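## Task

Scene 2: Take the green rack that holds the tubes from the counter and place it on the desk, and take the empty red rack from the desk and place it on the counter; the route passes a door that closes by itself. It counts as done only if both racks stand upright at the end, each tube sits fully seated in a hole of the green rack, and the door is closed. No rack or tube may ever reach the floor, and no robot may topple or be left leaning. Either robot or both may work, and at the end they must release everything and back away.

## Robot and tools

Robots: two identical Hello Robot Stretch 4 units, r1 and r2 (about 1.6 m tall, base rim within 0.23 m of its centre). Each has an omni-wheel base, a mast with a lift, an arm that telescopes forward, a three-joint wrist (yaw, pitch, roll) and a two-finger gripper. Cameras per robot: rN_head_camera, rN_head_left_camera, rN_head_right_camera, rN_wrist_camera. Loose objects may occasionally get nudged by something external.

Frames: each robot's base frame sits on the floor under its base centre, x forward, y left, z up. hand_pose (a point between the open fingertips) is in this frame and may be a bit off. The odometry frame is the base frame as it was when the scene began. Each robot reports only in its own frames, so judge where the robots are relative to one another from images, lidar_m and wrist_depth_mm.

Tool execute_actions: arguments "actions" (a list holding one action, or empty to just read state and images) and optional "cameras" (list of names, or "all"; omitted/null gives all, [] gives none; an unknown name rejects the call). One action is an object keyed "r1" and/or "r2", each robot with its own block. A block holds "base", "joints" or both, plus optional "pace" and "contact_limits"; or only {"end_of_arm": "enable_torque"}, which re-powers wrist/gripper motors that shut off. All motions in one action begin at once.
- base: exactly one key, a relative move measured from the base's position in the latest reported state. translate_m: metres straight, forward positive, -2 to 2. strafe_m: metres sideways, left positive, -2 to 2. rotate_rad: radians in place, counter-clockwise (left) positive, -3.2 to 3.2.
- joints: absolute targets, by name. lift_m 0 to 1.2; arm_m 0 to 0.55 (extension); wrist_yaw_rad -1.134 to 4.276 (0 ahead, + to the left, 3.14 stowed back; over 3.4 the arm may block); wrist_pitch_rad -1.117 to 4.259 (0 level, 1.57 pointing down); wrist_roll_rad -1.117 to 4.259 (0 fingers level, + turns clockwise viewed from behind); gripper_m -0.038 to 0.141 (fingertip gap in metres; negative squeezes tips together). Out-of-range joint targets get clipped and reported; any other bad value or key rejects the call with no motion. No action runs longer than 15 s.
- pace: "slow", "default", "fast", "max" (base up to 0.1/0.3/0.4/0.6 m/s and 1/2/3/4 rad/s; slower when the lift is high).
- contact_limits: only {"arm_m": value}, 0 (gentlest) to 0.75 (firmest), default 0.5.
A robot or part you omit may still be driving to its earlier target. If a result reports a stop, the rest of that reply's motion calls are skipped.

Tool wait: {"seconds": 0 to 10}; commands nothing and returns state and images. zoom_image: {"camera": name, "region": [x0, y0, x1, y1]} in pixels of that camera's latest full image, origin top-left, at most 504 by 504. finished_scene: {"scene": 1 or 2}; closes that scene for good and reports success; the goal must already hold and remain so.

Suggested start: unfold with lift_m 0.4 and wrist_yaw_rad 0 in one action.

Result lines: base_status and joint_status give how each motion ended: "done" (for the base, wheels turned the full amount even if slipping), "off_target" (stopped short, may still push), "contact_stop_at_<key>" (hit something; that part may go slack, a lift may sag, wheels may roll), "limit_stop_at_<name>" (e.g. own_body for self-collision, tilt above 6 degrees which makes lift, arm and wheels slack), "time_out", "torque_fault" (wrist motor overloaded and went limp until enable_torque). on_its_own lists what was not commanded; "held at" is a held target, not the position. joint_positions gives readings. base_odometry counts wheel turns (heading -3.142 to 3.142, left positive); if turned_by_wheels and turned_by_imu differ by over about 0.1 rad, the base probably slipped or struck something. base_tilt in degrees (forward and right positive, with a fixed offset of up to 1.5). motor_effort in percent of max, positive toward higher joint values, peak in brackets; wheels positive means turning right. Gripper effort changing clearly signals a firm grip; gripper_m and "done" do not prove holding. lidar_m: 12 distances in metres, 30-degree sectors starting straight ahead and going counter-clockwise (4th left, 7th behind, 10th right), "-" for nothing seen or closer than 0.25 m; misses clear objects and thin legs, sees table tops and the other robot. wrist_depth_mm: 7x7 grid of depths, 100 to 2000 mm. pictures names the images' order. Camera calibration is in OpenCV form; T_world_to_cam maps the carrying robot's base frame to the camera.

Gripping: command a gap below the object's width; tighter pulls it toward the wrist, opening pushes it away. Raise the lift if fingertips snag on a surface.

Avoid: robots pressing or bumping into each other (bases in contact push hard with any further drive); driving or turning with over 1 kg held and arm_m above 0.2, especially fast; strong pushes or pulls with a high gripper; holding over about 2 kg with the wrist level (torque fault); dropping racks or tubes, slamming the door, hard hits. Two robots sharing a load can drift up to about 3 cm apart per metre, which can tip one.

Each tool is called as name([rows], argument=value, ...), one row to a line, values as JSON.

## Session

execute_actions(actions=[])

Scene clock: 0.00 s.
r1.base_odometry: x=+0.000 y=+0.000 heading=+0.000 (m, m, rad; r1's odometry frame)
r1.turned_by_wheels: +0.000 (rad since the last result)
r1.turned_by_imu: +0.000 (rad since the last result)
r1.base_tilt: forward=+0.0 right=-0.1 (deg)
r1.lidar_m: 1.36 1.39 1.30 1.12 0.77 0.70 0.72 0.76 0.70 0.72 0.91 2.29
r1.base_status: not commanded
r1.joint_positions: lift_m=+0.264 arm_m=-0.001 wrist_yaw_rad=+3.096 wrist_pitch_rad=-0.015 wrist_roll_rad=-0.014 gripper_m=+0.057
r1.joint_status: not commanded
r1.motor_effort: lift_m=+19 arm_m=+0 wrist_yaw_rad=-1 wrist_pitch_rad=-6 wrist_roll_rad=+0 gripper_m=-3 wheel_0=+0 wheel_1=+0 wheel_2=+0 (%)
r1.hand_pose: x=-0.1143 y=+0.1006 z=+0.4463 quat_wxyz=(+0.023, +0.007, -0.007, +1.000) (m; r1's base frame)
r1.wrist_depth_mm: - 138 891 842 768 699 654 / - 130 878 831 759 699 654 / - 132 200 831 759 699 647 / 131 138 866 831 759 699 654 / 788 976 917 820 750 699 654 / 798 991 194 831 196 691 647 / 798 931 904 - 750 676 647
r2.base_odometry: x=+0.000 y=+0.000 heading=+0.000 (m, m, rad; r2's odometry frame)
r2.turned_by_wheels: +0.000 (rad since the last result)
r2.turned_by_imu: +0.000 (rad since the last result)
r2.base_tilt: forward=+0.1 right=-0.5 (deg)
r2.lidar_m: 2.38 1.59 0.90 0.74 0.75 0.82 0.69 0.66 0.79 1.46 1.76 2.08
r2.base_status: not commanded
r2.joint_positions: lift_m=+0.127 arm_m=+0.000 wrist_yaw_rad=+3.049 wrist_pitch_rad=+0.002 wrist_roll_rad=+0.020 gripper_m=+0.057
r2.joint_status: not commanded
r2.motor_effort: lift_m=+21 arm_m=+0 wrist_yaw_rad=+2 wrist_pitch_rad=-7 wrist_roll_rad=-1 gripper_m=+0 wheel_0=+0 wheel_1=+0 wheel_2=+0 (%)
r2.hand_pose: x=-0.1079 y=+0.1137 z=+0.3043 quat_wxyz=(+0.046, -0.001, +0.010, +0.999) (m; r2's base frame)
r2.wrist_depth_mm: - 143 842 917 976 946 741 / - 126 842 904 991 946 741 / 105 137 211 917 976 931 741 / 132 144 831 904 976 946 750 / 732 768 831 904 976 931 741 / 723 788 196 891 197 891 741 / 707 741 750 - 820 732 707
pictures: r1_head_camera, r1_head_left_camera, r1_head_right_camera, r1_wrist_camera, r2_head_camera, r2_head_left_camera, r2_head_right_camera, r2_wrist_camera
camera_calibration (this result's frames):
r1_wrist_camera: T_world_to_cam=[[0.0557361, 0.997708, 0.0383819, -0.121838], [-0.0236426, 0.0397497, -0.99893, 0.495046], [-0.998166, 0.054769, 0.0258039, 0.0944023], [0, 0, 0, 1]] pos_world=[0.112724, 0.0967102, 0.496756]
r2_wrist_camera: T_world_to_cam=[[0.0540674, 0.99852, -0.00588023, -0.095117], [0.0169563, -0.0068061, -0.999833, 0.358827], [-0.998393, 0.0539586, -0.0172992, 0.120503], [0, 0, 0, 1]] pos_world=[0.119368, 0.0909163, 0.360292]
Images, in order (width x height): r1_head_camera 420x560, r1_head_left_camera 420x672, r1_head_right_camera 420x672, r1_wrist_camera 616x392, r2_head_camera 420x560, r2_head_left_camera 420x672, r2_head_right_camera 420x672, r2_wrist_camera 616x392.

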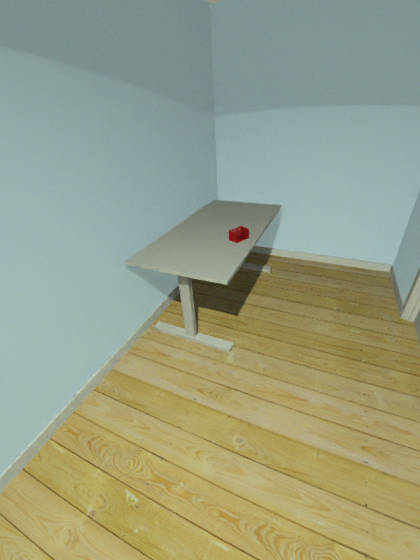

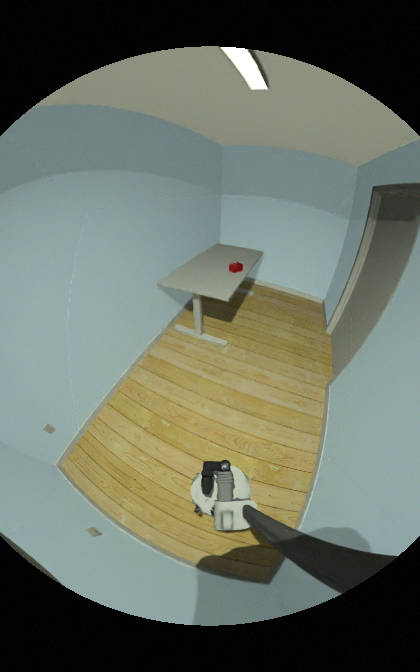

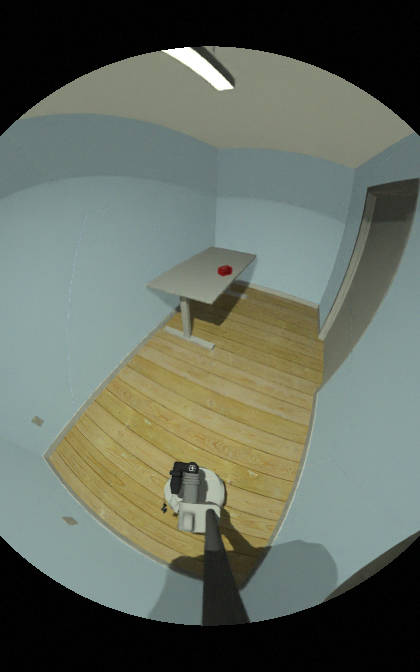

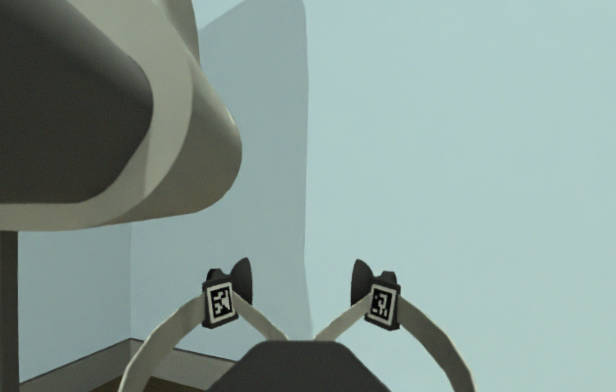

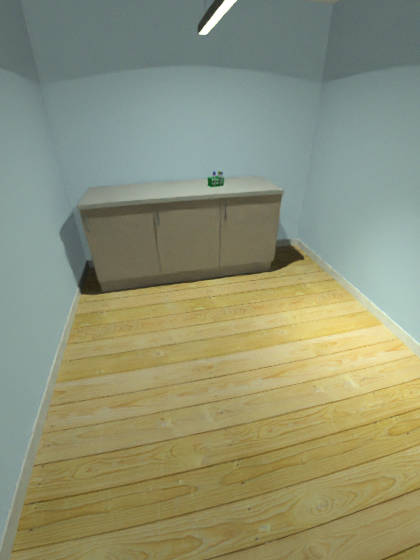

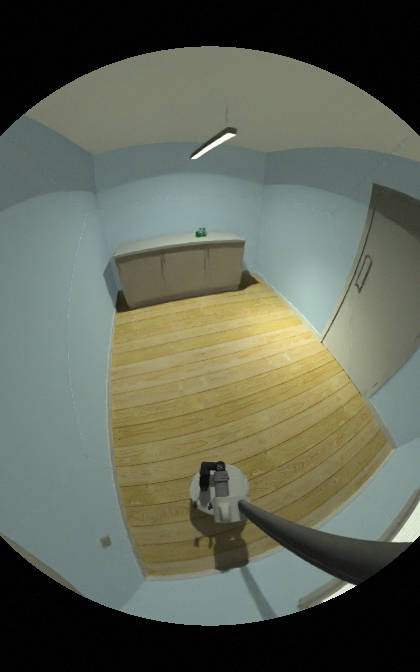

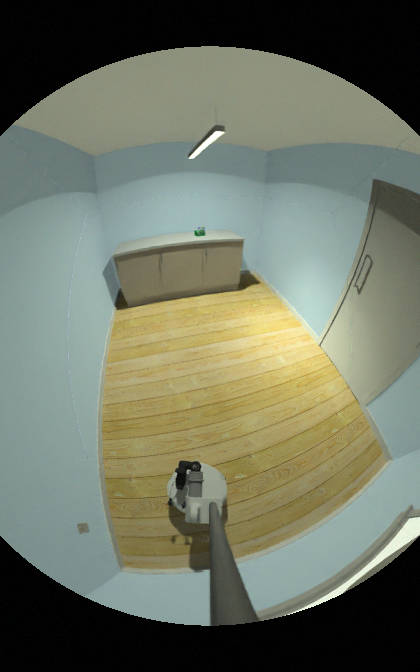

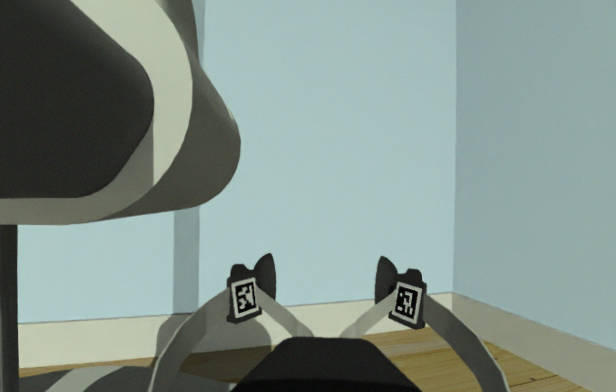

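zoom_image(camera="r1_head_camera", region=[210,200,290,270])

zoom_image(camera="r2_head_camera", region=[180,155,260,215])

Region (210, 200, 290, 270) of r1_head_camera's 420x560 image, scaled by 6.300, with more detail than that image has; it fills the top 441 rows of this view, and the rest is white.

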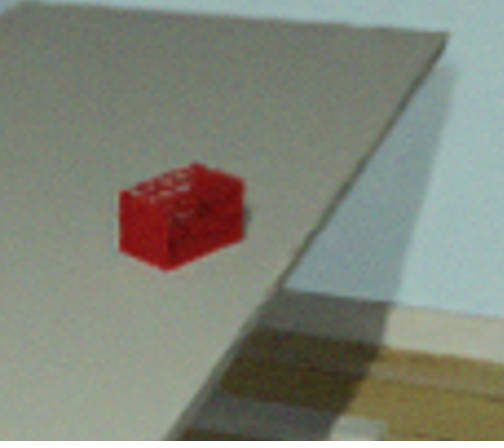

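Region (180, 155, 260, 215) of r2_head_camera's 420x560 image, scaled by 6.300, with more detail than that image has; it fills the top 378 rows of this view, and the rest is white.

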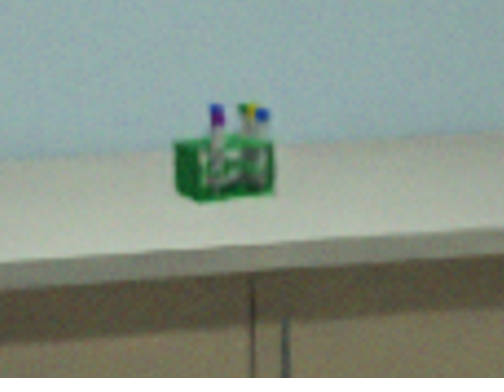

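execute_actions([
  {"r1":{"base":{"rotate_rad":-0.435},"pace":"fast"},"r2":{"base":{"rotate_rad":-0.135},"pace":"fast"}},
], cameras=[])

execute_actions([
  {"r1":{"base":{"translate_m":1.36},"joints":{"lift_m":0.66,"gripper_m":0.141},"pace":"fast"},"r2":{"base":{"translate_m":2.0},"joints":{"lift_m":0.84,"wrist_yaw_rad":0,"wrist_roll_rad":0,"wrist_pitch_rad":0.13,"gripper_m":0.141},"pace":"max"}},
], cameras=[])

execute_actions([
  {"r1":{"base":{"rotate_rad":1.10},"joints":{"wrist_yaw_rad":0,"wrist_pitch_rad":0,"wrist_roll_rad":0},"pace":"fast"},"r2":{"base":{"rotate_rad":0.65},"pace":"fast"}},
], cameras=["r1_head_camera","r1_wrist_camera","r2_head_camera","r2_wrist_camera"])

Scene clock: 23.13 s.
r1.base_odometry: x=+0.000 y=+0.000 heading=-0.435 (m, m, rad; r1's odometry frame)
r1.turned_by_wheels: -0.435 (rad since the last result)
r1.turned_by_imu: -0.444 (rad since the last result)
r1.base_tilt: forward=+0.1 right=+0.0 (deg)
r1.lidar_m: 2.03 1.38 1.36 1.30 1.02 0.74 0.70 0.74 0.74 0.71 0.73 0.99
r1.base_status: done
r1.joint_positions: lift_m=+0.264 arm_m=-0.001 wrist_yaw_rad=+3.096 wrist_pitch_rad=-0.015 wrist_roll_rad=-0.014 gripper_m=+0.057
r1.joint_status: not commanded
r1.motor_effort: lift_m=+19(19) arm_m=+0(0) wrist_yaw_rad=-1(0) wrist_pitch_rad=-6(6) wrist_roll_rad=-1(1) gripper_m=-2(3) wheel_0=+0(10) wheel_1=-1(8) wheel_2=-1(7) (%)
r1.hand_pose: x=-0.1143 y=+0.1006 z=+0.4463 quat_wxyz=(+0.023, +0.007, -0.007, +1.000) (m; r1's base frame)
r1.wrist_depth_mm: - 138 809 831 842 866 878 / - 130 809 831 842 854 866 / - 132 201 820 842 854 878 / 131 138 798 831 842 854 866 / 778 798 809 820 831 854 866 / 768 798 194 820 196 854 866 / 798 788 798 - 831 842 866
r2.base_odometry: x=+0.000 y=+0.000 heading=-0.135 (m, m, rad; r2's odometry frame)
r2.turned_by_wheels: -0.135 (rad since the last result)
r2.turned_by_imu: -0.132 (rad since the last result)
r2.base_tilt: forward=+0.1 right=-0.6 (deg)
r2.lidar_m: 2.41 2.08 0.95 0.78 0.74 0.82 0.71 0.66 0.74 1.16 1.79 1.97
r2.base_status: done
r2.joint_positions: lift_m=+0.127 arm_m=+0.000 wrist_yaw_rad=+3.049 wrist_pitch_rad=+0.002 wrist_roll_rad=+0.020 gripper_m=+0.057
r2.joint_status: not commanded
r2.motor_effort: lift_m=+21(21) arm_m=-1(1) wrist_yaw_rad=+2(2) wrist_pitch_rad=-7(7) wrist_roll_rad=-2(1) gripper_m=-3(5) wheel_0=-1(6) wheel_1=-1(6) wheel_2=-1(6) (%)
r2.hand_pose: x=-0.1079 y=+0.1137 z=+0.3043 quat_wxyz=(+0.046, -0.001, +0.010, +0.999) (m; r2's base frame)
r2.wrist_depth_mm: - 143 878 976 1042 854 699 / - 126 866 946 1042 878 707 / 104 137 211 960 1060 866 707 / 132 144 842 946 1060 854 707 / 707 778 854 976 1042 854 699 / 707 788 196 960 197 809 699 / 699 732 759 - 854 723 676
pictures: none
No camera images: the call's "cameras" was empty. Leave "cameras" out to get every camera's image.

Scene clock: 28.03 s.
r1.base_odometry: x=+1.233 y=-0.573 heading=-0.435 (m, m, rad; r1's odometry frame)
r1.turned_by_wheels: +0.000 (rad since the last result)
r1.turned_by_imu: +0.002 (rad since the last result)
r1.base_tilt: forward=+0.1 right=+0.0 (deg)
r1.lidar_m: 1.67 0.72 0.53 0.51 1.35 1.87 2.06 1.00 0.74 0.68 0.80 1.10
r1.base_status: done
r1.joint_positions: lift_m=+0.660 arm_m=-0.001 wrist_yaw_rad=+3.096 wrist_pitch_rad=-0.015 wrist_roll_rad=-0.014 gripper_m=+0.141
r1.joint_status: all done
r1.motor_effort: lift_m=+21(22) arm_m=+0(0) wrist_yaw_rad=-1(0) wrist_pitch_rad=-6(6) wrist_roll_rad=+0(1) gripper_m=+1(6) wheel_0=+0(5) wheel_1=+1(8) wheel_2=+3(17) (%)
r1.hand_pose: x=-0.1143 y=+0.1006 z=+0.8424 quat_wxyz=(+0.023, +0.007, -0.007, +1.000) (m; r1's base frame)
r1.wrist_depth_mm: - 138 - - - - 1537 / - 130 - - - - 1576 / - 132 200 - - - 1576 / 131 138 - - - - 1537 / 1138 1708 - - - - 1537 / 1182 1499 - - - 1808 1537 / 1160 1808 - - 1983 1863 1499
r2.base_odometry: x=+1.982 y=-0.270 heading=-0.135 (m, m, rad; r2's odometry frame)
r2.turned_by_wheels: +0.000 (rad since the last result)
r2.turned_by_imu: +0.002 (rad since the last result)
r2.base_tilt: forward=+0.1 right=-0.6 (deg)
r2.lidar_m: 0.56 0.55 0.61 0.90 1.50 1.68 2.55 2.51 1.31 1.03 1.03 0.74
r2.base_status: done
r2.joint_positions: lift_m=+0.840 arm_m=+0.000 wrist_yaw_rad=+0.000 wrist_pitch_rad=+0.132 wrist_roll_rad=+0.000 gripper_m=+0.141
r2.joint_status: all done
r2.motor_effort: lift_m=+22(26) arm_m=-1(0) wrist_yaw_rad=+1(5) wrist_pitch_rad=-7(8) wrist_roll_rad=-2(1) gripper_m=+5(1) wheel_0=-1(7) wheel_1=-1(7) wheel_2=+1(14) (%)
r2.hand_pose: x=+0.4572 y=-0.0874 z=+0.9800 quat_wxyz=(+0.998, +0.000, +0.066, +0.000) (m; r2's base frame)
r2.wrist_depth_mm: 820 878 946 1025 1118 1098 866 / 842 891 960 1060 1182 1098 866 / 831 917 991 1078 1182 1098 866 / 820 904 976 1098 1229 1098 891 / 480 496 517 521 1229 1078 891 / 345 359 397 433 488 198 878 / 366 397 436 - 1308 1118 878
pictures: none
No camera images: the call's "cameras" was empty. Leave "cameras" out to get every camera's image.

Scene clock: 30.37 s.
r1.base_odometry: x=+1.233 y=-0.573 heading=+0.665 (m, m, rad; r1's odometry frame)
r1.turned_by_wheels: +1.100 (rad since the last result)
r1.turned_by_imu: +1.122 (rad since the last result)
r1.base_tilt: forward=+0.1 right=-0.1 (deg)
r1.lidar_m: 0.53 0.50 1.39 1.98 2.07 0.97 0.72 0.68 0.82 1.12 1.68 0.70
r1.base_status: done
r1.joint_positions: lift_m=+0.660 arm_m=-0.001 wrist_yaw_rad=+0.000 wrist_pitch_rad=+0.002 wrist_roll_rad=+0.000 gripper_m=+0.141
r1.joint_status: all done
r1.motor_effort: lift_m=+21(21) arm_m=+0(0) wrist_yaw_rad=-2(6) wrist_pitch_rad=-7(8) wrist_roll_rad=+1(1) gripper_m=+0(0) wheel_0=+0(7) wheel_1=+1(8) wheel_2=-1(13) (%)
r1.hand_pose: x=+0.4584 y=-0.0873 z=+0.8375 quat_wxyz=(+1.000, +0.000, +0.001, +0.000) (m; r1's base frame)
r1.wrist_depth_mm: 931 1008 1138 1281 1430 1618 1366 / 931 1025 1138 1281 1499 1576 1336 / 946 1042 1160 1336 1499 1661 1336 / 931 1025 1160 1281 1499 1618 1336 / 917 991 991 1008 991 1008 991 / 504 430 436 521 449 539 1308 / 349 345 373 - 1499 1464 1336
r2.base_odometry: x=+1.982 y=-0.270 heading=+0.515 (m, m, rad; r2's odometry frame)
r2.turned_by_wheels: +0.650 (rad since the last result)
r2.turned_by_imu: +0.639 (rad since the last result)
r2.base_tilt: forward=+0.1 right=-0.5 (deg)
r2.lidar_m: 0.53 0.65 1.09 1.50 1.74 2.52 2.23 1.23 1.04 1.03 0.63 0.54
r2.base_status: done
r2.joint_positions: lift_m=+0.840 arm_m=+0.000 wrist_yaw_rad=+0.000 wrist_pitch_rad=+0.132 wrist_roll_rad=+0.000 gripper_m=+0.141
r2.joint_status: not commanded
r2.motor_effort: lift_m=+22(22) arm_m=-1(1) wrist_yaw_rad=+1(2) wrist_pitch_rad=-7(7) wrist_roll_rad=-2(2) gripper_m=+0(0) wheel_0=-1(5) wheel_1=+0(4) wheel_2=+0(10) (%)
r2.hand_pose: x=+0.4572 y=-0.0874 z=+0.9800 quat_wxyz=(+0.998, +0.000, +0.066, +0.000) (m; r2's base frame)
r2.wrist_depth_mm: 1229 1098 1025 960 878 831 778 / 1229 1138 1042 960 904 854 798 / 1281 1118 1042 991 917 854 809 / 946 976 1042 878 917 866 820 / 473 492 508 525 539 549 559 / 480 424 370 351 334 198 355 / 500 452 415 - 336 312 296
pictures: r1_head_camera, r1_wrist_camera, r2_head_camera, r2_wrist_camera
camera_calibration (this result's frames):
r1_wrist_camera: T_world_to_cam=[[-0.00882331, -0.999646, 0.0251019, -0.114983], [0.00808129, -0.0251734, -0.99965, 0.887171], [0.999928, -0.00861737, 0.00830054, -0.240598], [0, 0, 0, 1]] pos_world=[0.232397, -0.0946828, 0.891745]
r2_wrist_camera: T_world_to_cam=[[0.0402696, -0.999152, 0.00858322, -0.103279], [-0.147216, -0.0144294, -0.988999, 1.08727], [0.988284, 0.038563, -0.147673, -0.0746805], [0, 0, 0, 1]] pos_world=[0.238029, -0.0846224, 1.06517]
Images, in order (width x height): r1_head_camera 420x560, r1_wrist_camera 616x392, r2_head_camera 420x560, r2_wrist_camera 616x392.

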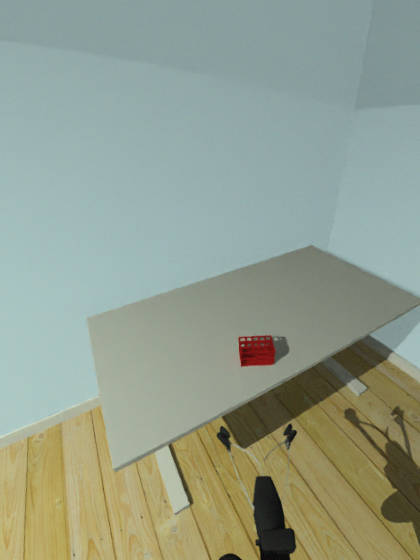

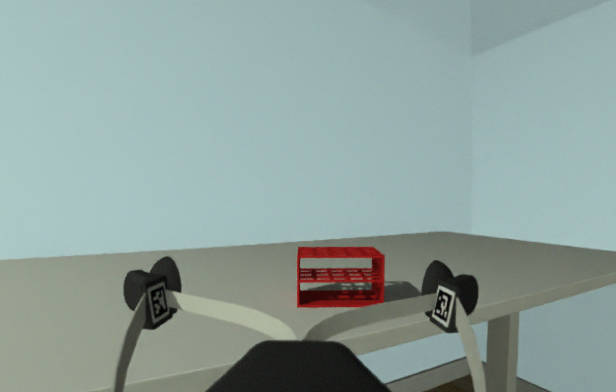

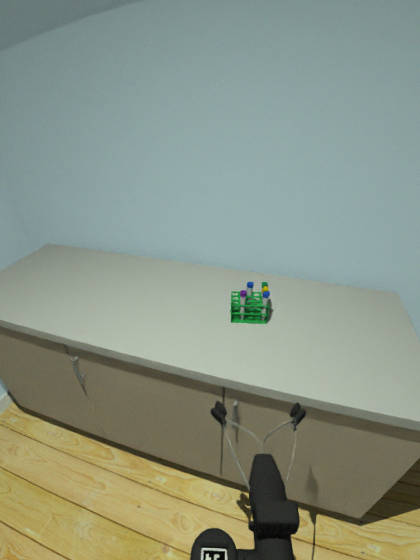

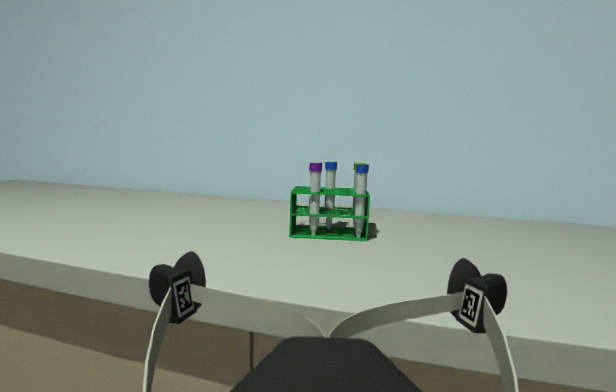

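zoom_image(camera="r2_wrist_camera", region=[270,150,400,250])

zoom_image(camera="r2_head_camera", region=[210,270,290,340])

Region (270, 150, 400, 250) of r2_wrist_camera's 616x392 image, scaled by 3.877; it fills the top 388 rows of this view, and the rest is white.

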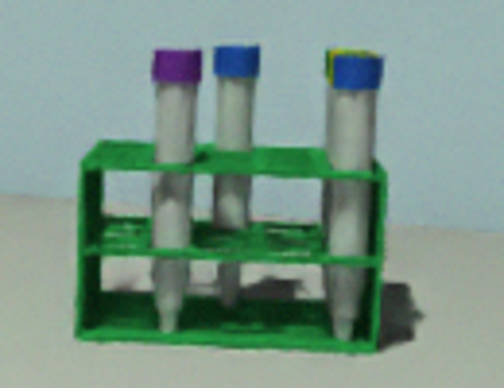

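Region (210, 270, 290, 340) of r2_head_camera's 420x560 image, scaled by 6.300, with more detail than that image has; it fills the top 441 rows of this view, and the rest is white.

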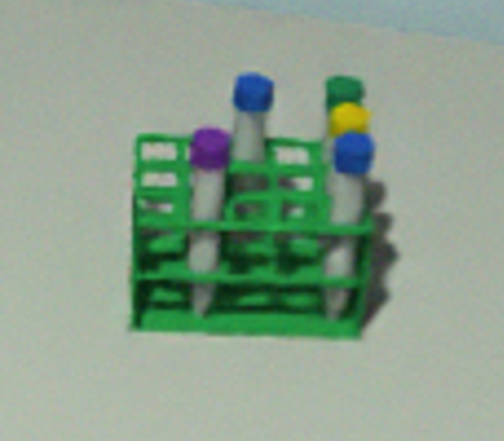

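execute_actions([
  {"r1":{"base":{"strafe_m":-0.058},"joints":{"lift_m":0.60,"arm_m":0.27}},"r2":{"base":{"strafe_m":-0.008},"joints":{"lift_m":0.808,"arm_m":0.32},"contact_limits":{"arm_m":0.25}}},
], cameras=["r1_wrist_camera","r2_wrist_camera"])

Scene clock: 41.87 s.
r1.base_odometry: x=+1.269 y=-0.619 heading=+0.665 (m, m, rad; r1's odometry frame)
r1.turned_by_wheels: +0.000 (rad since the last result)
r1.turned_by_imu: +0.000 (rad since the last result)
r1.base_tilt: forward=+0.1 right=+0.0 (deg)
r1.lidar_m: 0.54 0.54 1.41 2.01 2.12 0.93 0.69 0.66 0.79 1.07 1.64 0.76
r1.base_status: done
r1.joint_positions: lift_m=+0.600 arm_m=+0.269 wrist_yaw_rad=+0.000 wrist_pitch_rad=+0.002 wrist_roll_rad=+0.000 gripper_m=+0.141
r1.joint_status: all done
r1.motor_effort: lift_m=+17(21) arm_m=+6(7) wrist_yaw_rad=-2(2) wrist_pitch_rad=-5(7) wrist_roll_rad=+0(0) gripper_m=-1(1) wheel_0=+0(9) wheel_1=-1(10) wheel_2=+0(0) (%)
r1.hand_pose: x=+0.7284 y=-0.0874 z=+0.7778 quat_wxyz=(+1.000, +0.000, +0.001, +0.000) (m; r1's base frame)
r1.wrist_depth_mm: 759 831 946 1025 1205 1366 1205 / 759 831 931 1060 1205 1366 1205 / 759 842 946 1060 1229 1366 1182 / 759 842 931 1060 1205 1366 1205 / 615 634 544 539 539 634 621 / 320 271 271 296 260 276 325 / 224 220 237 - 224 221 240
r2.base_odometry: x=+1.986 y=-0.277 heading=+0.515 (m, m, rad; r2's odometry frame)
r2.turned_by_wheels: +0.000 (rad since the last result)
r2.turned_by_imu: +0.001 (rad since the last result)
r2.base_tilt: forward=+0.1 right=-0.6 (deg)
r2.lidar_m: 0.57 0.66 1.13 1.53 1.79 2.52 2.20 1.22 1.04 1.01 0.65 0.55
r2.base_status: done
r2.joint_positions: lift_m=+0.808 arm_m=+0.319 wrist_yaw_rad=+0.000 wrist_pitch_rad=+0.132 wrist_roll_rad=+0.000 gripper_m=+0.141
r2.joint_status: all done
r2.motor_effort: lift_m=+17(22) arm_m=+6(6) wrist_yaw_rad=+2(1) wrist_pitch_rad=-6(7) wrist_roll_rad=-2(2) gripper_m=-2(1) wheel_0=-1(4) wheel_1=+2(7) wheel_2=-1(0) (%)
r2.contact_limits: arm_m 0.25
r2.hand_pose: x=+0.7759 y=-0.0874 z=+0.9484 quat_wxyz=(+0.998, +0.000, +0.066, +0.000) (m; r2's base frame)
r2.wrist_depth_mm: 788 732 683 647 603 569 530 / 820 759 699 647 603 569 535 / 842 768 707 654 615 564 554 / 723 759 715 319 320 591 554 / 370 382 357 329 336 430 433 / 249 241 231 268 255 198 277 / 193 193 196 - 211 203 214
pictures: r1_wrist_camera, r2_wrist_camera
camera_calibration (this result's frames):
r1_wrist_camera: T_world_to_cam=[[-0.00914015, -0.999645, 0.0250143, -0.110895], [0.00812504, -0.0250888, -0.999652, 0.825294], [0.999925, -0.00893373, 0.00835148, -0.510151], [0, 0, 0, 1]] pos_world=[0.502393, -0.0947072, 0.832042]
r2_wrist_camera: T_world_to_cam=[[0.0402106, -0.999154, 0.00858493, -0.115811], [-0.147175, -0.0144207, -0.989005, 1.10292], [0.988293, 0.038505, -0.14763, -0.394283], [0, 0, 0, 1]] pos_world=[0.556645, -0.0846263, 1.03358]
Images, in order (width x height): r1_wrist_camera 616x392, r2_wrist_camera 616x392.

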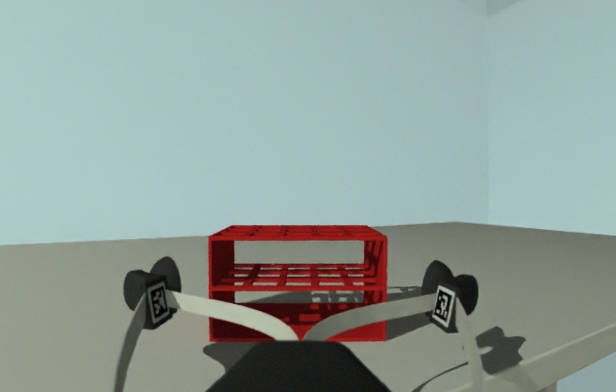

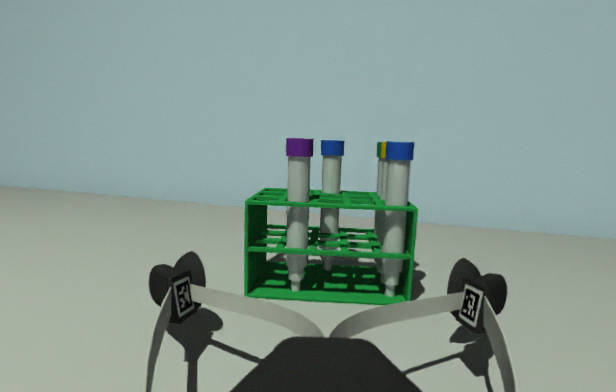

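execute_actions([
  {"r1":{"base":{"strafe_m":0.004},"joints":{"lift_m":0.594,"arm_m":0.338},"contact_limits":{"arm_m":0.25}},"r2":{"base":{"strafe_m":-0.004},"joints":{"arm_m":0.40},"contact_limits":{"arm_m":0.25}}},
], cameras=["r1_wrist_camera","r2_wrist_camera"])

execute_actions([
  {"r1":{"joints":{"gripper_m":0.085}},"r2":{"joints":{"gripper_m":0.078}}},
], cameras=[])

execute_actions([
  {"r1":{"joints":{"lift_m":0.63}},"r2":{"joints":{"lift_m":0.845}}},
])

Scene clock: 48.13 s.
r1.base_odometry: x=+1.267 y=-0.615 heading=+0.665 (m, m, rad; r1's odometry frame)
r1.turned_by_wheels: +0.000 (rad since the last result)
r1.turned_by_imu: +0.000 (rad since the last result)
r1.base_tilt: forward=+0.0 right=+0.1 (deg)
r1.lidar_m: 0.56 0.52 1.41 2.02 2.13 0.93 0.70 0.67 0.79 1.06 1.62 0.73
r1.base_status: done
r1.joint_positions: lift_m=+0.594 arm_m=+0.337 wrist_yaw_rad=+0.000 wrist_pitch_rad=+0.002 wrist_roll_rad=+0.000 gripper_m=+0.141
r1.joint_status: all done
r1.motor_effort: lift_m=+17(14) arm_m=+6(5) wrist_yaw_rad=-1(0) wrist_pitch_rad=-6(5) wrist_roll_rad=+0(0) gripper_m=+0(1) wheel_0=+1(7) wheel_1=-3(7) wheel_2=+0(2) (%)
r1.contact_limits: arm_m 0.25
r1.hand_pose: x=+0.7964 y=-0.0874 z=+0.7718 quat_wxyz=(+1.000, +0.000, +0.001, +0.000) (m; r1's base frame)
r1.wrist_depth_mm: 707 778 866 976 1118 1281 1160 / 707 768 866 991 1138 1281 1138 / 715 788 866 976 1098 1308 1182 / 707 788 878 976 1160 1281 1182 / 580 591 264 268 243 597 591 / 303 257 213 213 207 258 304 / 210 207 204 - 204 208 213
r2.base_odometry: x=+1.988 y=-0.280 heading=+0.514 (m, m, rad; r2's odometry frame)
r2.turned_by_wheels: +0.000 (rad since the last result)
r2.turned_by_imu: +0.001 (rad since the last result)
r2.base_tilt: forward=+0.1 right=-0.5 (deg)
r2.lidar_m: 0.55 0.65 1.09 1.54 1.78 2.52 2.21 1.23 1.03 1.01 0.64 0.56
r2.base_status: done
r2.joint_positions: lift_m=+0.808 arm_m=+0.399 wrist_yaw_rad=+0.000 wrist_pitch_rad=+0.132 wrist_roll_rad=+0.000 gripper_m=+0.141
r2.joint_status: all done
r2.motor_effort: lift_m=+17(17) arm_m=+6(6) wrist_yaw_rad=+2(3) wrist_pitch_rad=-7(7) wrist_roll_rad=-2(2) gripper_m=+1(1) wheel_0=-1(5) wheel_1=+0(3) wheel_2=-1(2) (%)
r2.contact_limits: arm_m 0.25
r2.hand_pose: x=+0.8559 y=-0.0874 z=+0.9484 quat_wxyz=(+0.998, +0.000, +0.066, +0.000) (m; r2's base frame)
r2.wrist_depth_mm: 707 647 597 564 521 492 466 / 715 676 621 569 530 496 469 / 732 691 634 564 535 504 480 / 723 676 627 215 225 517 492 / 373 382 220 206 206 430 436 / 250 241 202 197 196 198 277 / 191 191 197 - 196 202 213
pictures: r1_wrist_camera, r2_wrist_camera
camera_calibration (this result's frames):
r1_wrist_camera: T_world_to_cam=[[-0.00917111, -0.999645, 0.0250144, -0.110107], [0.00811004, -0.025089, -0.999652, 0.818762], [0.999925, -0.00896505, 0.00833725, -0.578094], [0, 0, 0, 1]] pos_world=[0.570401, -0.0947091, 0.826052]
r2_wrist_camera: T_world_to_cam=[[0.0402041, -0.999155, 0.008585, -0.119025], [-0.147174, -0.0144198, -0.989006, 1.11469], [0.988293, 0.0384986, -0.147629, -0.473357], [0, 0, 0, 1]] pos_world=[0.636654, -0.0846268, 1.03358]
Images, in order (width x height): r1_wrist_camera 616x392, r2_wrist_camera 616x392.

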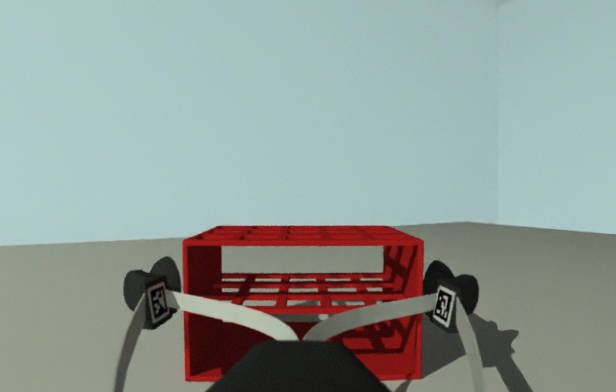

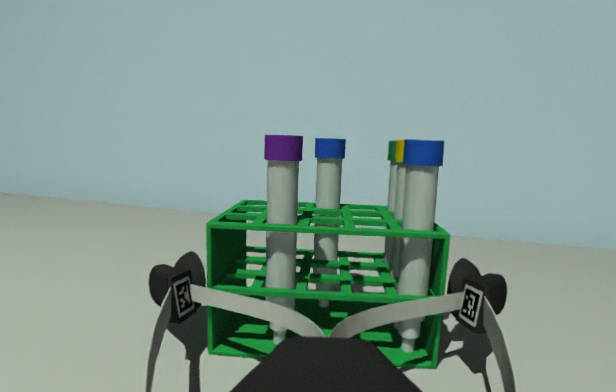

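Scene clock: 49.80 s.
r1.base_odometry: x=+1.267 y=-0.615 heading=+0.665 (m, m, rad; r1's odometry frame)
r1.turned_by_wheels: +0.000 (rad since the last result)
r1.turned_by_imu: +0.000 (rad since the last result)
r1.base_tilt: forward=+0.1 right=+0.0 (deg)
r1.lidar_m: 0.55 0.53 1.41 2.00 2.12 0.93 0.67 0.66 0.80 1.06 1.63 0.75
r1.base_status: not commanded
r1.joint_positions: lift_m=+0.594 arm_m=+0.337 wrist_yaw_rad=+0.000 wrist_pitch_rad=+0.002 wrist_roll_rad=+0.000 gripper_m=+0.085
r1.joint_status: all done
r1.motor_effort: lift_m=+17(17) arm_m=+6(6) wrist_yaw_rad=-1(0) wrist_pitch_rad=-7(6) wrist_roll_rad=+0(0) gripper_m=-20(20) wheel_0=+1(1) wheel_1=-3(3) wheel_2=+0(0) (%)
r1.hand_pose: x=+0.7964 y=-0.0874 z=+0.7718 quat_wxyz=(+1.000, +0.000, +0.001, +0.000) (m; r1's base frame)
r1.wrist_depth_mm: 707 778 866 976 1138 1281 1160 / 715 778 866 991 1138 1281 1138 / 707 788 878 976 1118 1308 1182 / 707 788 878 991 1138 1308 1182 / 580 585 238 439 258 597 591 / 301 186 209 255 204 278 304 / 210 208 190 - 191 207 211
r2.base_odometry: x=+1.988 y=-0.280 heading=+0.514 (m, m, rad; r2's odometry frame)
r2.turned_by_wheels: +0.000 (rad since the last result)
r2.turned_by_imu: +0.000 (rad since the last result)
r2.base_tilt: forward=+0.1 right=-0.7 (deg)
r2.lidar_m: 0.54 0.65 1.10 1.53 1.78 2.52 2.16 1.22 1.02 1.03 0.66 0.55
r2.base_status: not commanded
r2.joint_positions: lift_m=+0.808 arm_m=+0.399 wrist_yaw_rad=+0.000 wrist_pitch_rad=+0.133 wrist_roll_rad=+0.000 gripper_m=+0.078
r2.joint_status: all done
r2.motor_effort: lift_m=+18(17) arm_m=+6(6) wrist_yaw_rad=+2(2) wrist_pitch_rad=-10(9) wrist_roll_rad=-2(2) gripper_m=-29(26) wheel_0=-1(1) wheel_1=+0(0) wheel_2=-1(1) (%)
r2.hand_pose: x=+0.8558 y=-0.0874 z=+0.9481 quat_wxyz=(+0.998, +0.000, +0.067, +0.000) (m; r2's base frame)
r2.wrist_depth_mm: 707 647 603 564 525 488 466 / 723 654 615 564 530 496 469 / 741 676 627 569 535 504 480 / 715 668 634 207 235 512 492 / 366 377 236 191 220 384 430 / 248 227 187 204 189 180 274 / 190 190 189 - 184 200 190
pictures: none
No camera images: the call's "cameras" was empty. Leave "cameras" out to get every camera's image.

Scene clock: 50.80 s.
r1.base_odometry: x=+1.267 y=-0.615 heading=+0.665 (m, m, rad; r1's odometry frame)
r1.turned_by_wheels: +0.000 (rad since the last result)
r1.turned_by_imu: +0.000 (rad since the last result)
r1.base_tilt: forward=+0.1 right=+0.0 (deg)
r1.lidar_m: 0.54 0.53 1.40 2.01 2.12 0.93 0.66 0.66 0.79 1.07 1.63 0.71
r1.base_status: not commanded
r1.joint_positions: lift_m=+0.630 arm_m=+0.337 wrist_yaw_rad=+0.000 wrist_pitch_rad=+0.003 wrist_roll_rad=+0.000 gripper_m=+0.085
r1.joint_status: all done
r1.motor_effort: lift_m=+22(21) arm_m=+6(6) wrist_yaw_rad=-1(0) wrist_pitch_rad=-8(9) wrist_roll_rad=+0(1) gripper_m=-20(20) wheel_0=+1(1) wheel_1=-3(3) wheel_2=+0(0) (%)
r1.hand_pose: x=+0.7964 y=-0.0874 z=+0.8071 quat_wxyz=(+1.000, +0.000, +0.002, +0.000) (m; r1's base frame)
r1.wrist_depth_mm: 707 768 878 991 1118 1281 1160 / 707 778 866 976 1118 1308 1160 / 707 788 866 991 1138 1281 1160 / 723 778 878 976 1138 1336 1182 / 691 759 257 591 259 798 788 / 404 187 210 255 204 377 413 / 283 279 190 - 191 279 285
r2.base_odometry: x=+1.988 y=-0.280 heading=+0.514 (m, m, rad; r2's odometry frame)
r2.turned_by_wheels: +0.000 (rad since the last result)
r2.turned_by_imu: +0.000 (rad since the last result)
r2.base_tilt: forward=+0.0 right=-0.5 (deg)
r2.lidar_m: 0.54 0.63 1.09 1.54 1.80 2.50 2.16 1.23 1.03 1.01 0.63 0.54
r2.base_status: not commanded
r2.joint_positions: lift_m=+0.845 arm_m=+0.399 wrist_yaw_rad=+0.000 wrist_pitch_rad=+0.134 wrist_roll_rad=+0.000 gripper_m=+0.078
r2.joint_status: all done
r2.motor_effort: lift_m=+24(25) arm_m=+6(6) wrist_yaw_rad=+2(2) wrist_pitch_rad=-10(11) wrist_roll_rad=-2(2) gripper_m=-26(24) wheel_0=-1(1) wheel_1=+0(0) wheel_2=-1(1) (%)
r2.hand_pose: x=+0.8558 y=-0.0874 z=+0.9845 quat_wxyz=(+0.998, +0.000, +0.067, +0.000) (m; r2's base frame)
r2.wrist_depth_mm: 707 647 597 559 521 496 466 / 723 654 609 569 530 496 473 / 741 683 621 559 535 504 480 / 750 683 640 207 234 517 488 / 477 496 236 193 216 517 492 / 324 296 187 206 189 179 362 / 248 250 229 - 193 263 263
pictures: r1_head_camera, r1_head_left_camera, r1_head_right_camera, r1_wrist_camera, r2_head_camera, r2_head_left_camera, r2_head_right_camera, r2_wrist_camera
camera_calibration (this result's frames):
r1_wrist_camera: T_world_to_cam=[[-0.00914998, -0.999645, 0.0250226, -0.111015], [0.00725649, -0.0250894, -0.999659, 0.854783], [0.999932, -0.00896528, 0.00748348, -0.577707], [0, 0, 0, 1]] pos_world=[0.570449, -0.0947091, 0.861592]
r2_wrist_camera: T_world_to_cam=[[0.0401699, -0.999156, 0.0085307, -0.119262], [-0.148516, -0.0144132, -0.988805, 1.15128], [0.988094, 0.0384533, -0.148969, -0.466497], [0, 0, 0, 1]] pos_world=[0.636717, -0.0846298, 1.06991]
Images, in order (width x height): r1_head_camera 420x560, r1_head_left_camera 420x672, r1_head_right_camera 420x672, r1_wrist_camera 616x392, r2_head_camera 420x560, r2_head_left_camera 420x672, r2_head_right_camera 420x672, r2_wrist_camera 616x392.

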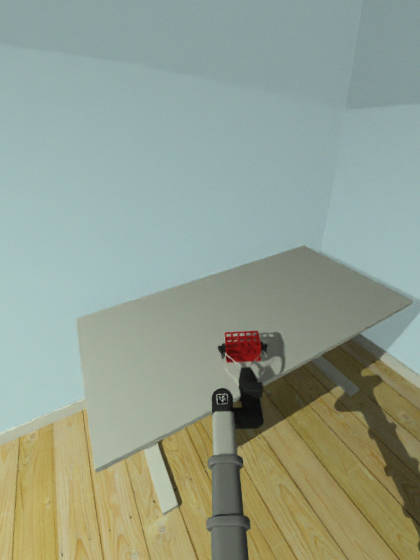

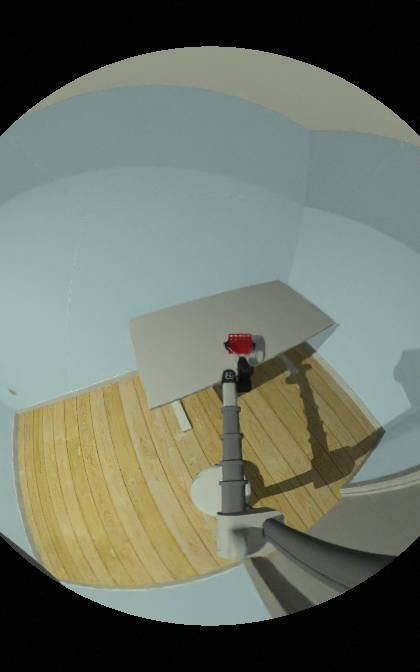

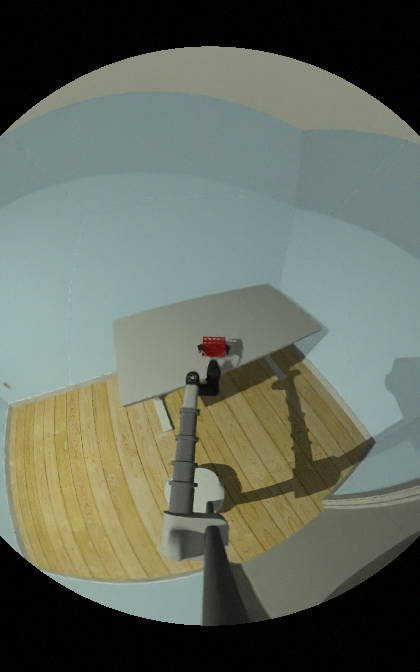

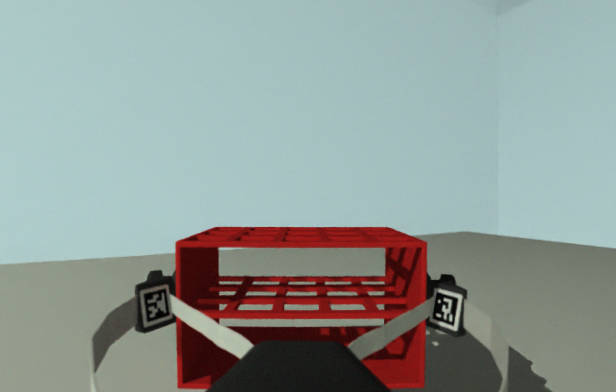

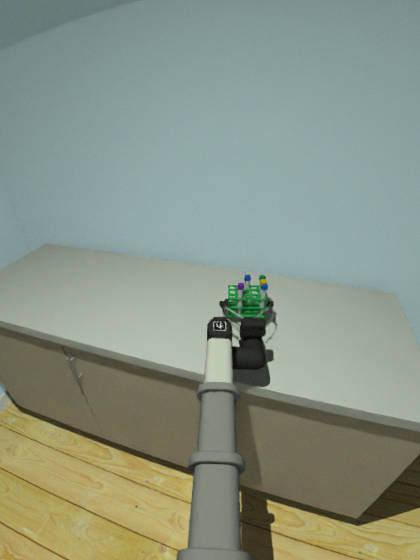

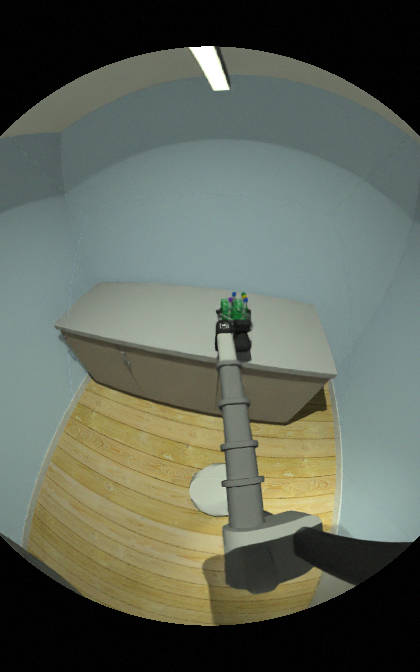

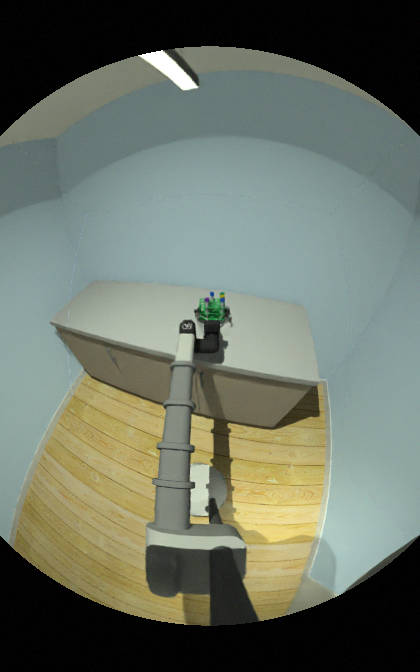

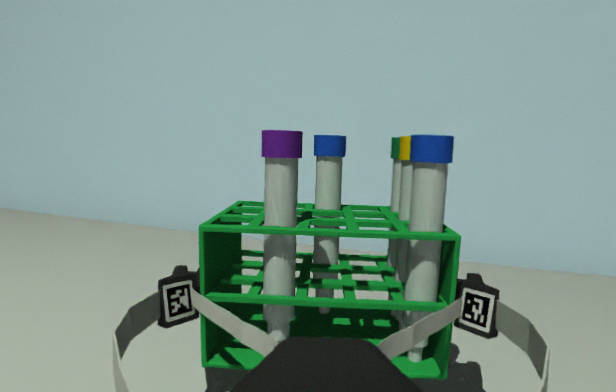

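execute_actions([
  {"r1":{"base":{"strafe_m":-0.44},"joints":{"arm_m":0}},"r2":{"base":{"translate_m":-0.46},"joints":{"arm_m":0}}},
], cameras=[])

execute_actions([
  {"r1":{"base":{"rotate_rad":0.44}},"r2":{"base":{"strafe_m":0.33}}},
], cameras=["r1_head_left_camera","r1_head_right_camera"])

Scene clock: 76.67 s.
r1.base_odometry: x=+1.538 y=-0.962 heading=+0.665 (m, m, rad; r1's odometry frame)
r1.turned_by_wheels: +0.000 (rad since the last result)
r1.turned_by_imu: +0.001 (rad since the last result)
r1.base_tilt: forward=+0.0 right=+0.1 (deg)
r1.lidar_m: 0.44 0.72 0.77 2.30 1.60 0.68 0.58 0.55 0.58 0.69 1.25 1.01
r1.base_status: done
r1.joint_positions: lift_m=+0.630 arm_m=+0.001 wrist_yaw_rad=+0.000 wrist_pitch_rad=+0.003 wrist_roll_rad=+0.000 gripper_m=+0.085
r1.joint_status: all done
r1.motor_effort: lift_m=+22(22) arm_m=-5(6) wrist_yaw_rad=+0(2) wrist_pitch_rad=-9(9) wrist_roll_rad=+0(0) gripper_m=-20(20) wheel_0=+1(8) wheel_1=-1(9) wheel_2=+0(3) (%)
r1.hand_pose: x=+0.4604 y=-0.0875 z=+0.8071 quat_wxyz=(+1.000, +0.000, +0.002, +0.000) (m; r1's base frame)
r1.wrist_depth_mm: 1098 1205 1336 1537 1537 1160 946 / 1098 1229 1366 1537 1537 1160 946 / 1098 1205 1336 1499 1537 1182 960 / 1118 1229 1366 1537 1537 1160 946 / 798 809 258 640 260 1138 960 / 508 187 210 256 204 1042 960 / 1138 1229 190 - 191 1160 960
r2.base_odometry: x=+1.587 y=-0.507 heading=+0.514 (m, m, rad; r2's odometry frame)
r2.turned_by_wheels: +0.000 (rad since the last result)
r2.turned_by_imu: +0.003 (rad since the last result)
r2.base_tilt: forward=+0.1 right=-0.6 (deg)
r2.lidar_m: 0.42 1.16 1.64 1.66 1.93 2.06 1.90 1.09 0.89 0.91 1.06 0.41
r2.base_status: done
r2.joint_positions: lift_m=+0.845 arm_m=+0.001 wrist_yaw_rad=+0.000 wrist_pitch_rad=+0.134 wrist_roll_rad=+0.000 gripper_m=+0.078
r2.joint_status: all done
r2.motor_effort: lift_m=+24(24) arm_m=-5(7) wrist_yaw_rad=+3(1) wrist_pitch_rad=-11(11) wrist_roll_rad=-2(2) gripper_m=-26(29) wheel_0=+1(4) wheel_1=+0(5) wheel_2=-1(4) (%)
r2.hand_pose: x=+0.4580 y=-0.0875 z=+0.9845 quat_wxyz=(+0.998, +0.000, +0.067, +0.000) (m; r2's base frame)
r2.wrist_depth_mm: 1708 1576 1464 1366 1308 1229 1138 / 1708 1661 1499 1397 1336 1205 1205 / 1708 1661 1537 1397 1336 1255 1182 / 1078 1008 1025 206 236 1255 1182 / 1098 976 237 192 218 707 715 / 1098 991 187 205 188 180 707 / 1138 1008 931 - 193 750 1229
pictures: none
No camera images: the call's "cameras" was empty. Leave "cameras" out to get every camera's image.

Scene clock: 79.10 s.
r1.base_odometry: x=+1.538 y=-0.962 heading=+1.104 (m, m, rad; r1's odometry frame)
r1.turned_by_wheels: +0.440 (rad since the last result)
r1.turned_by_imu: +0.448 (rad since the last result)
r1.base_tilt: forward=+0.1 right=+0.0 (deg)
r1.lidar_m: 0.43 0.75 2.12 2.17 0.69 0.58 0.55 0.56 0.63 1.24 1.10 0.78
r1.base_status: done
r1.joint_positions: lift_m=+0.630 arm_m=+0.001 wrist_yaw_rad=+0.000 wrist_pitch_rad=+0.003 wrist_roll_rad=+0.000 gripper_m=+0.085
r1.joint_status: not commanded
r1.motor_effort: lift_m=+21(22) arm_m=-5(5) wrist_yaw_rad=-1(3) wrist_pitch_rad=-9(9) wrist_roll_rad=+0(0) gripper_m=-20(21) wheel_0=-1(6) wheel_1=-2(7) wheel_2=-2(12) (%)
r1.hand_pose: x=+0.4604 y=-0.0874 z=+0.8071 quat_wxyz=(+1.000, +0.000, +0.002, +0.000) (m; r1's base frame)
r1.wrist_depth_mm: 1255 1281 1308 1281 1336 1336 1336 / 1255 1255 1308 1308 1336 1308 1366 / 1255 1281 1281 1308 1308 1336 1366 / 1255 1281 1308 1281 1336 1336 1336 / 798 809 257 603 259 820 798 / 1042 187 210 256 204 517 878 / 1281 1308 190 - 191 1336 931
r2.base_odometry: x=+1.425 y=-0.219 heading=+0.515 (m, m, rad; r2's odometry frame)
r2.turned_by_wheels: +0.000 (rad since the last result)
r2.turned_by_imu: +0.000 (rad since the last result)
r2.base_tilt: forward=+0.1 right=-0.6 (deg)
r2.lidar_m: 0.41 1.23 1.33 1.33 1.53 1.98 1.98 1.46 1.22 1.21 1.27 0.42
r2.base_status: done
r2.joint_positions: lift_m=+0.845 arm_m=+0.001 wrist_yaw_rad=+0.000 wrist_pitch_rad=+0.134 wrist_roll_rad=+0.000 gripper_m=+0.078
r2.joint_status: not commanded
r2.motor_effort: lift_m=+23(24) arm_m=-6(6) wrist_yaw_rad=+2(2) wrist_pitch_rad=-12(11) wrist_roll_rad=-2(2) gripper_m=-26(28) wheel_0=+1(7) wheel_1=+0(8) wheel_2=+0(2) (%)
r2.hand_pose: x=+0.4580 y=-0.0874 z=+0.9845 quat_wxyz=(+0.998, +0.000, +0.067, +0.000) (m; r2's base frame)
r2.wrist_depth_mm: 1366 1708 1537 1430 1366 1281 1205 / 1366 1661 1618 1464 1397 1308 1229 / 1397 1708 1661 1430 1397 1308 1255 / 1182 1078 1025 206 234 1229 1255 / 1182 1078 236 220 218 788 750 / 1281 1078 187 206 189 180 778 / 1336 1138 1042 - 192 831 778
pictures: r1_head_left_camera, r1_head_right_camera
Images, in order (width x height): r1_head_left_camera 420x672, r1_head_right_camera 420x672.

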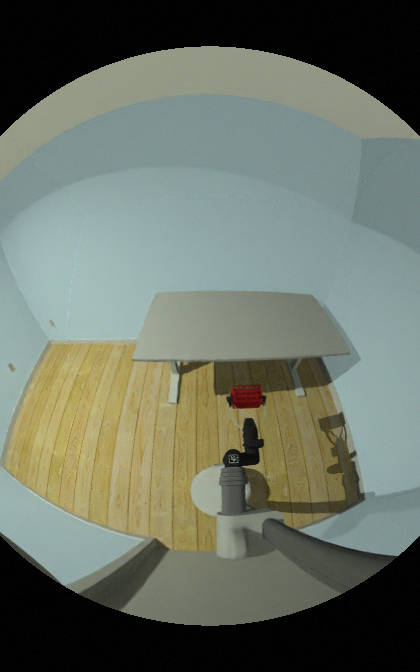

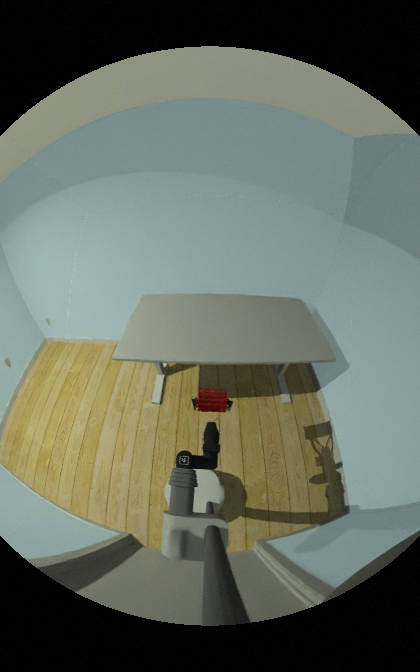

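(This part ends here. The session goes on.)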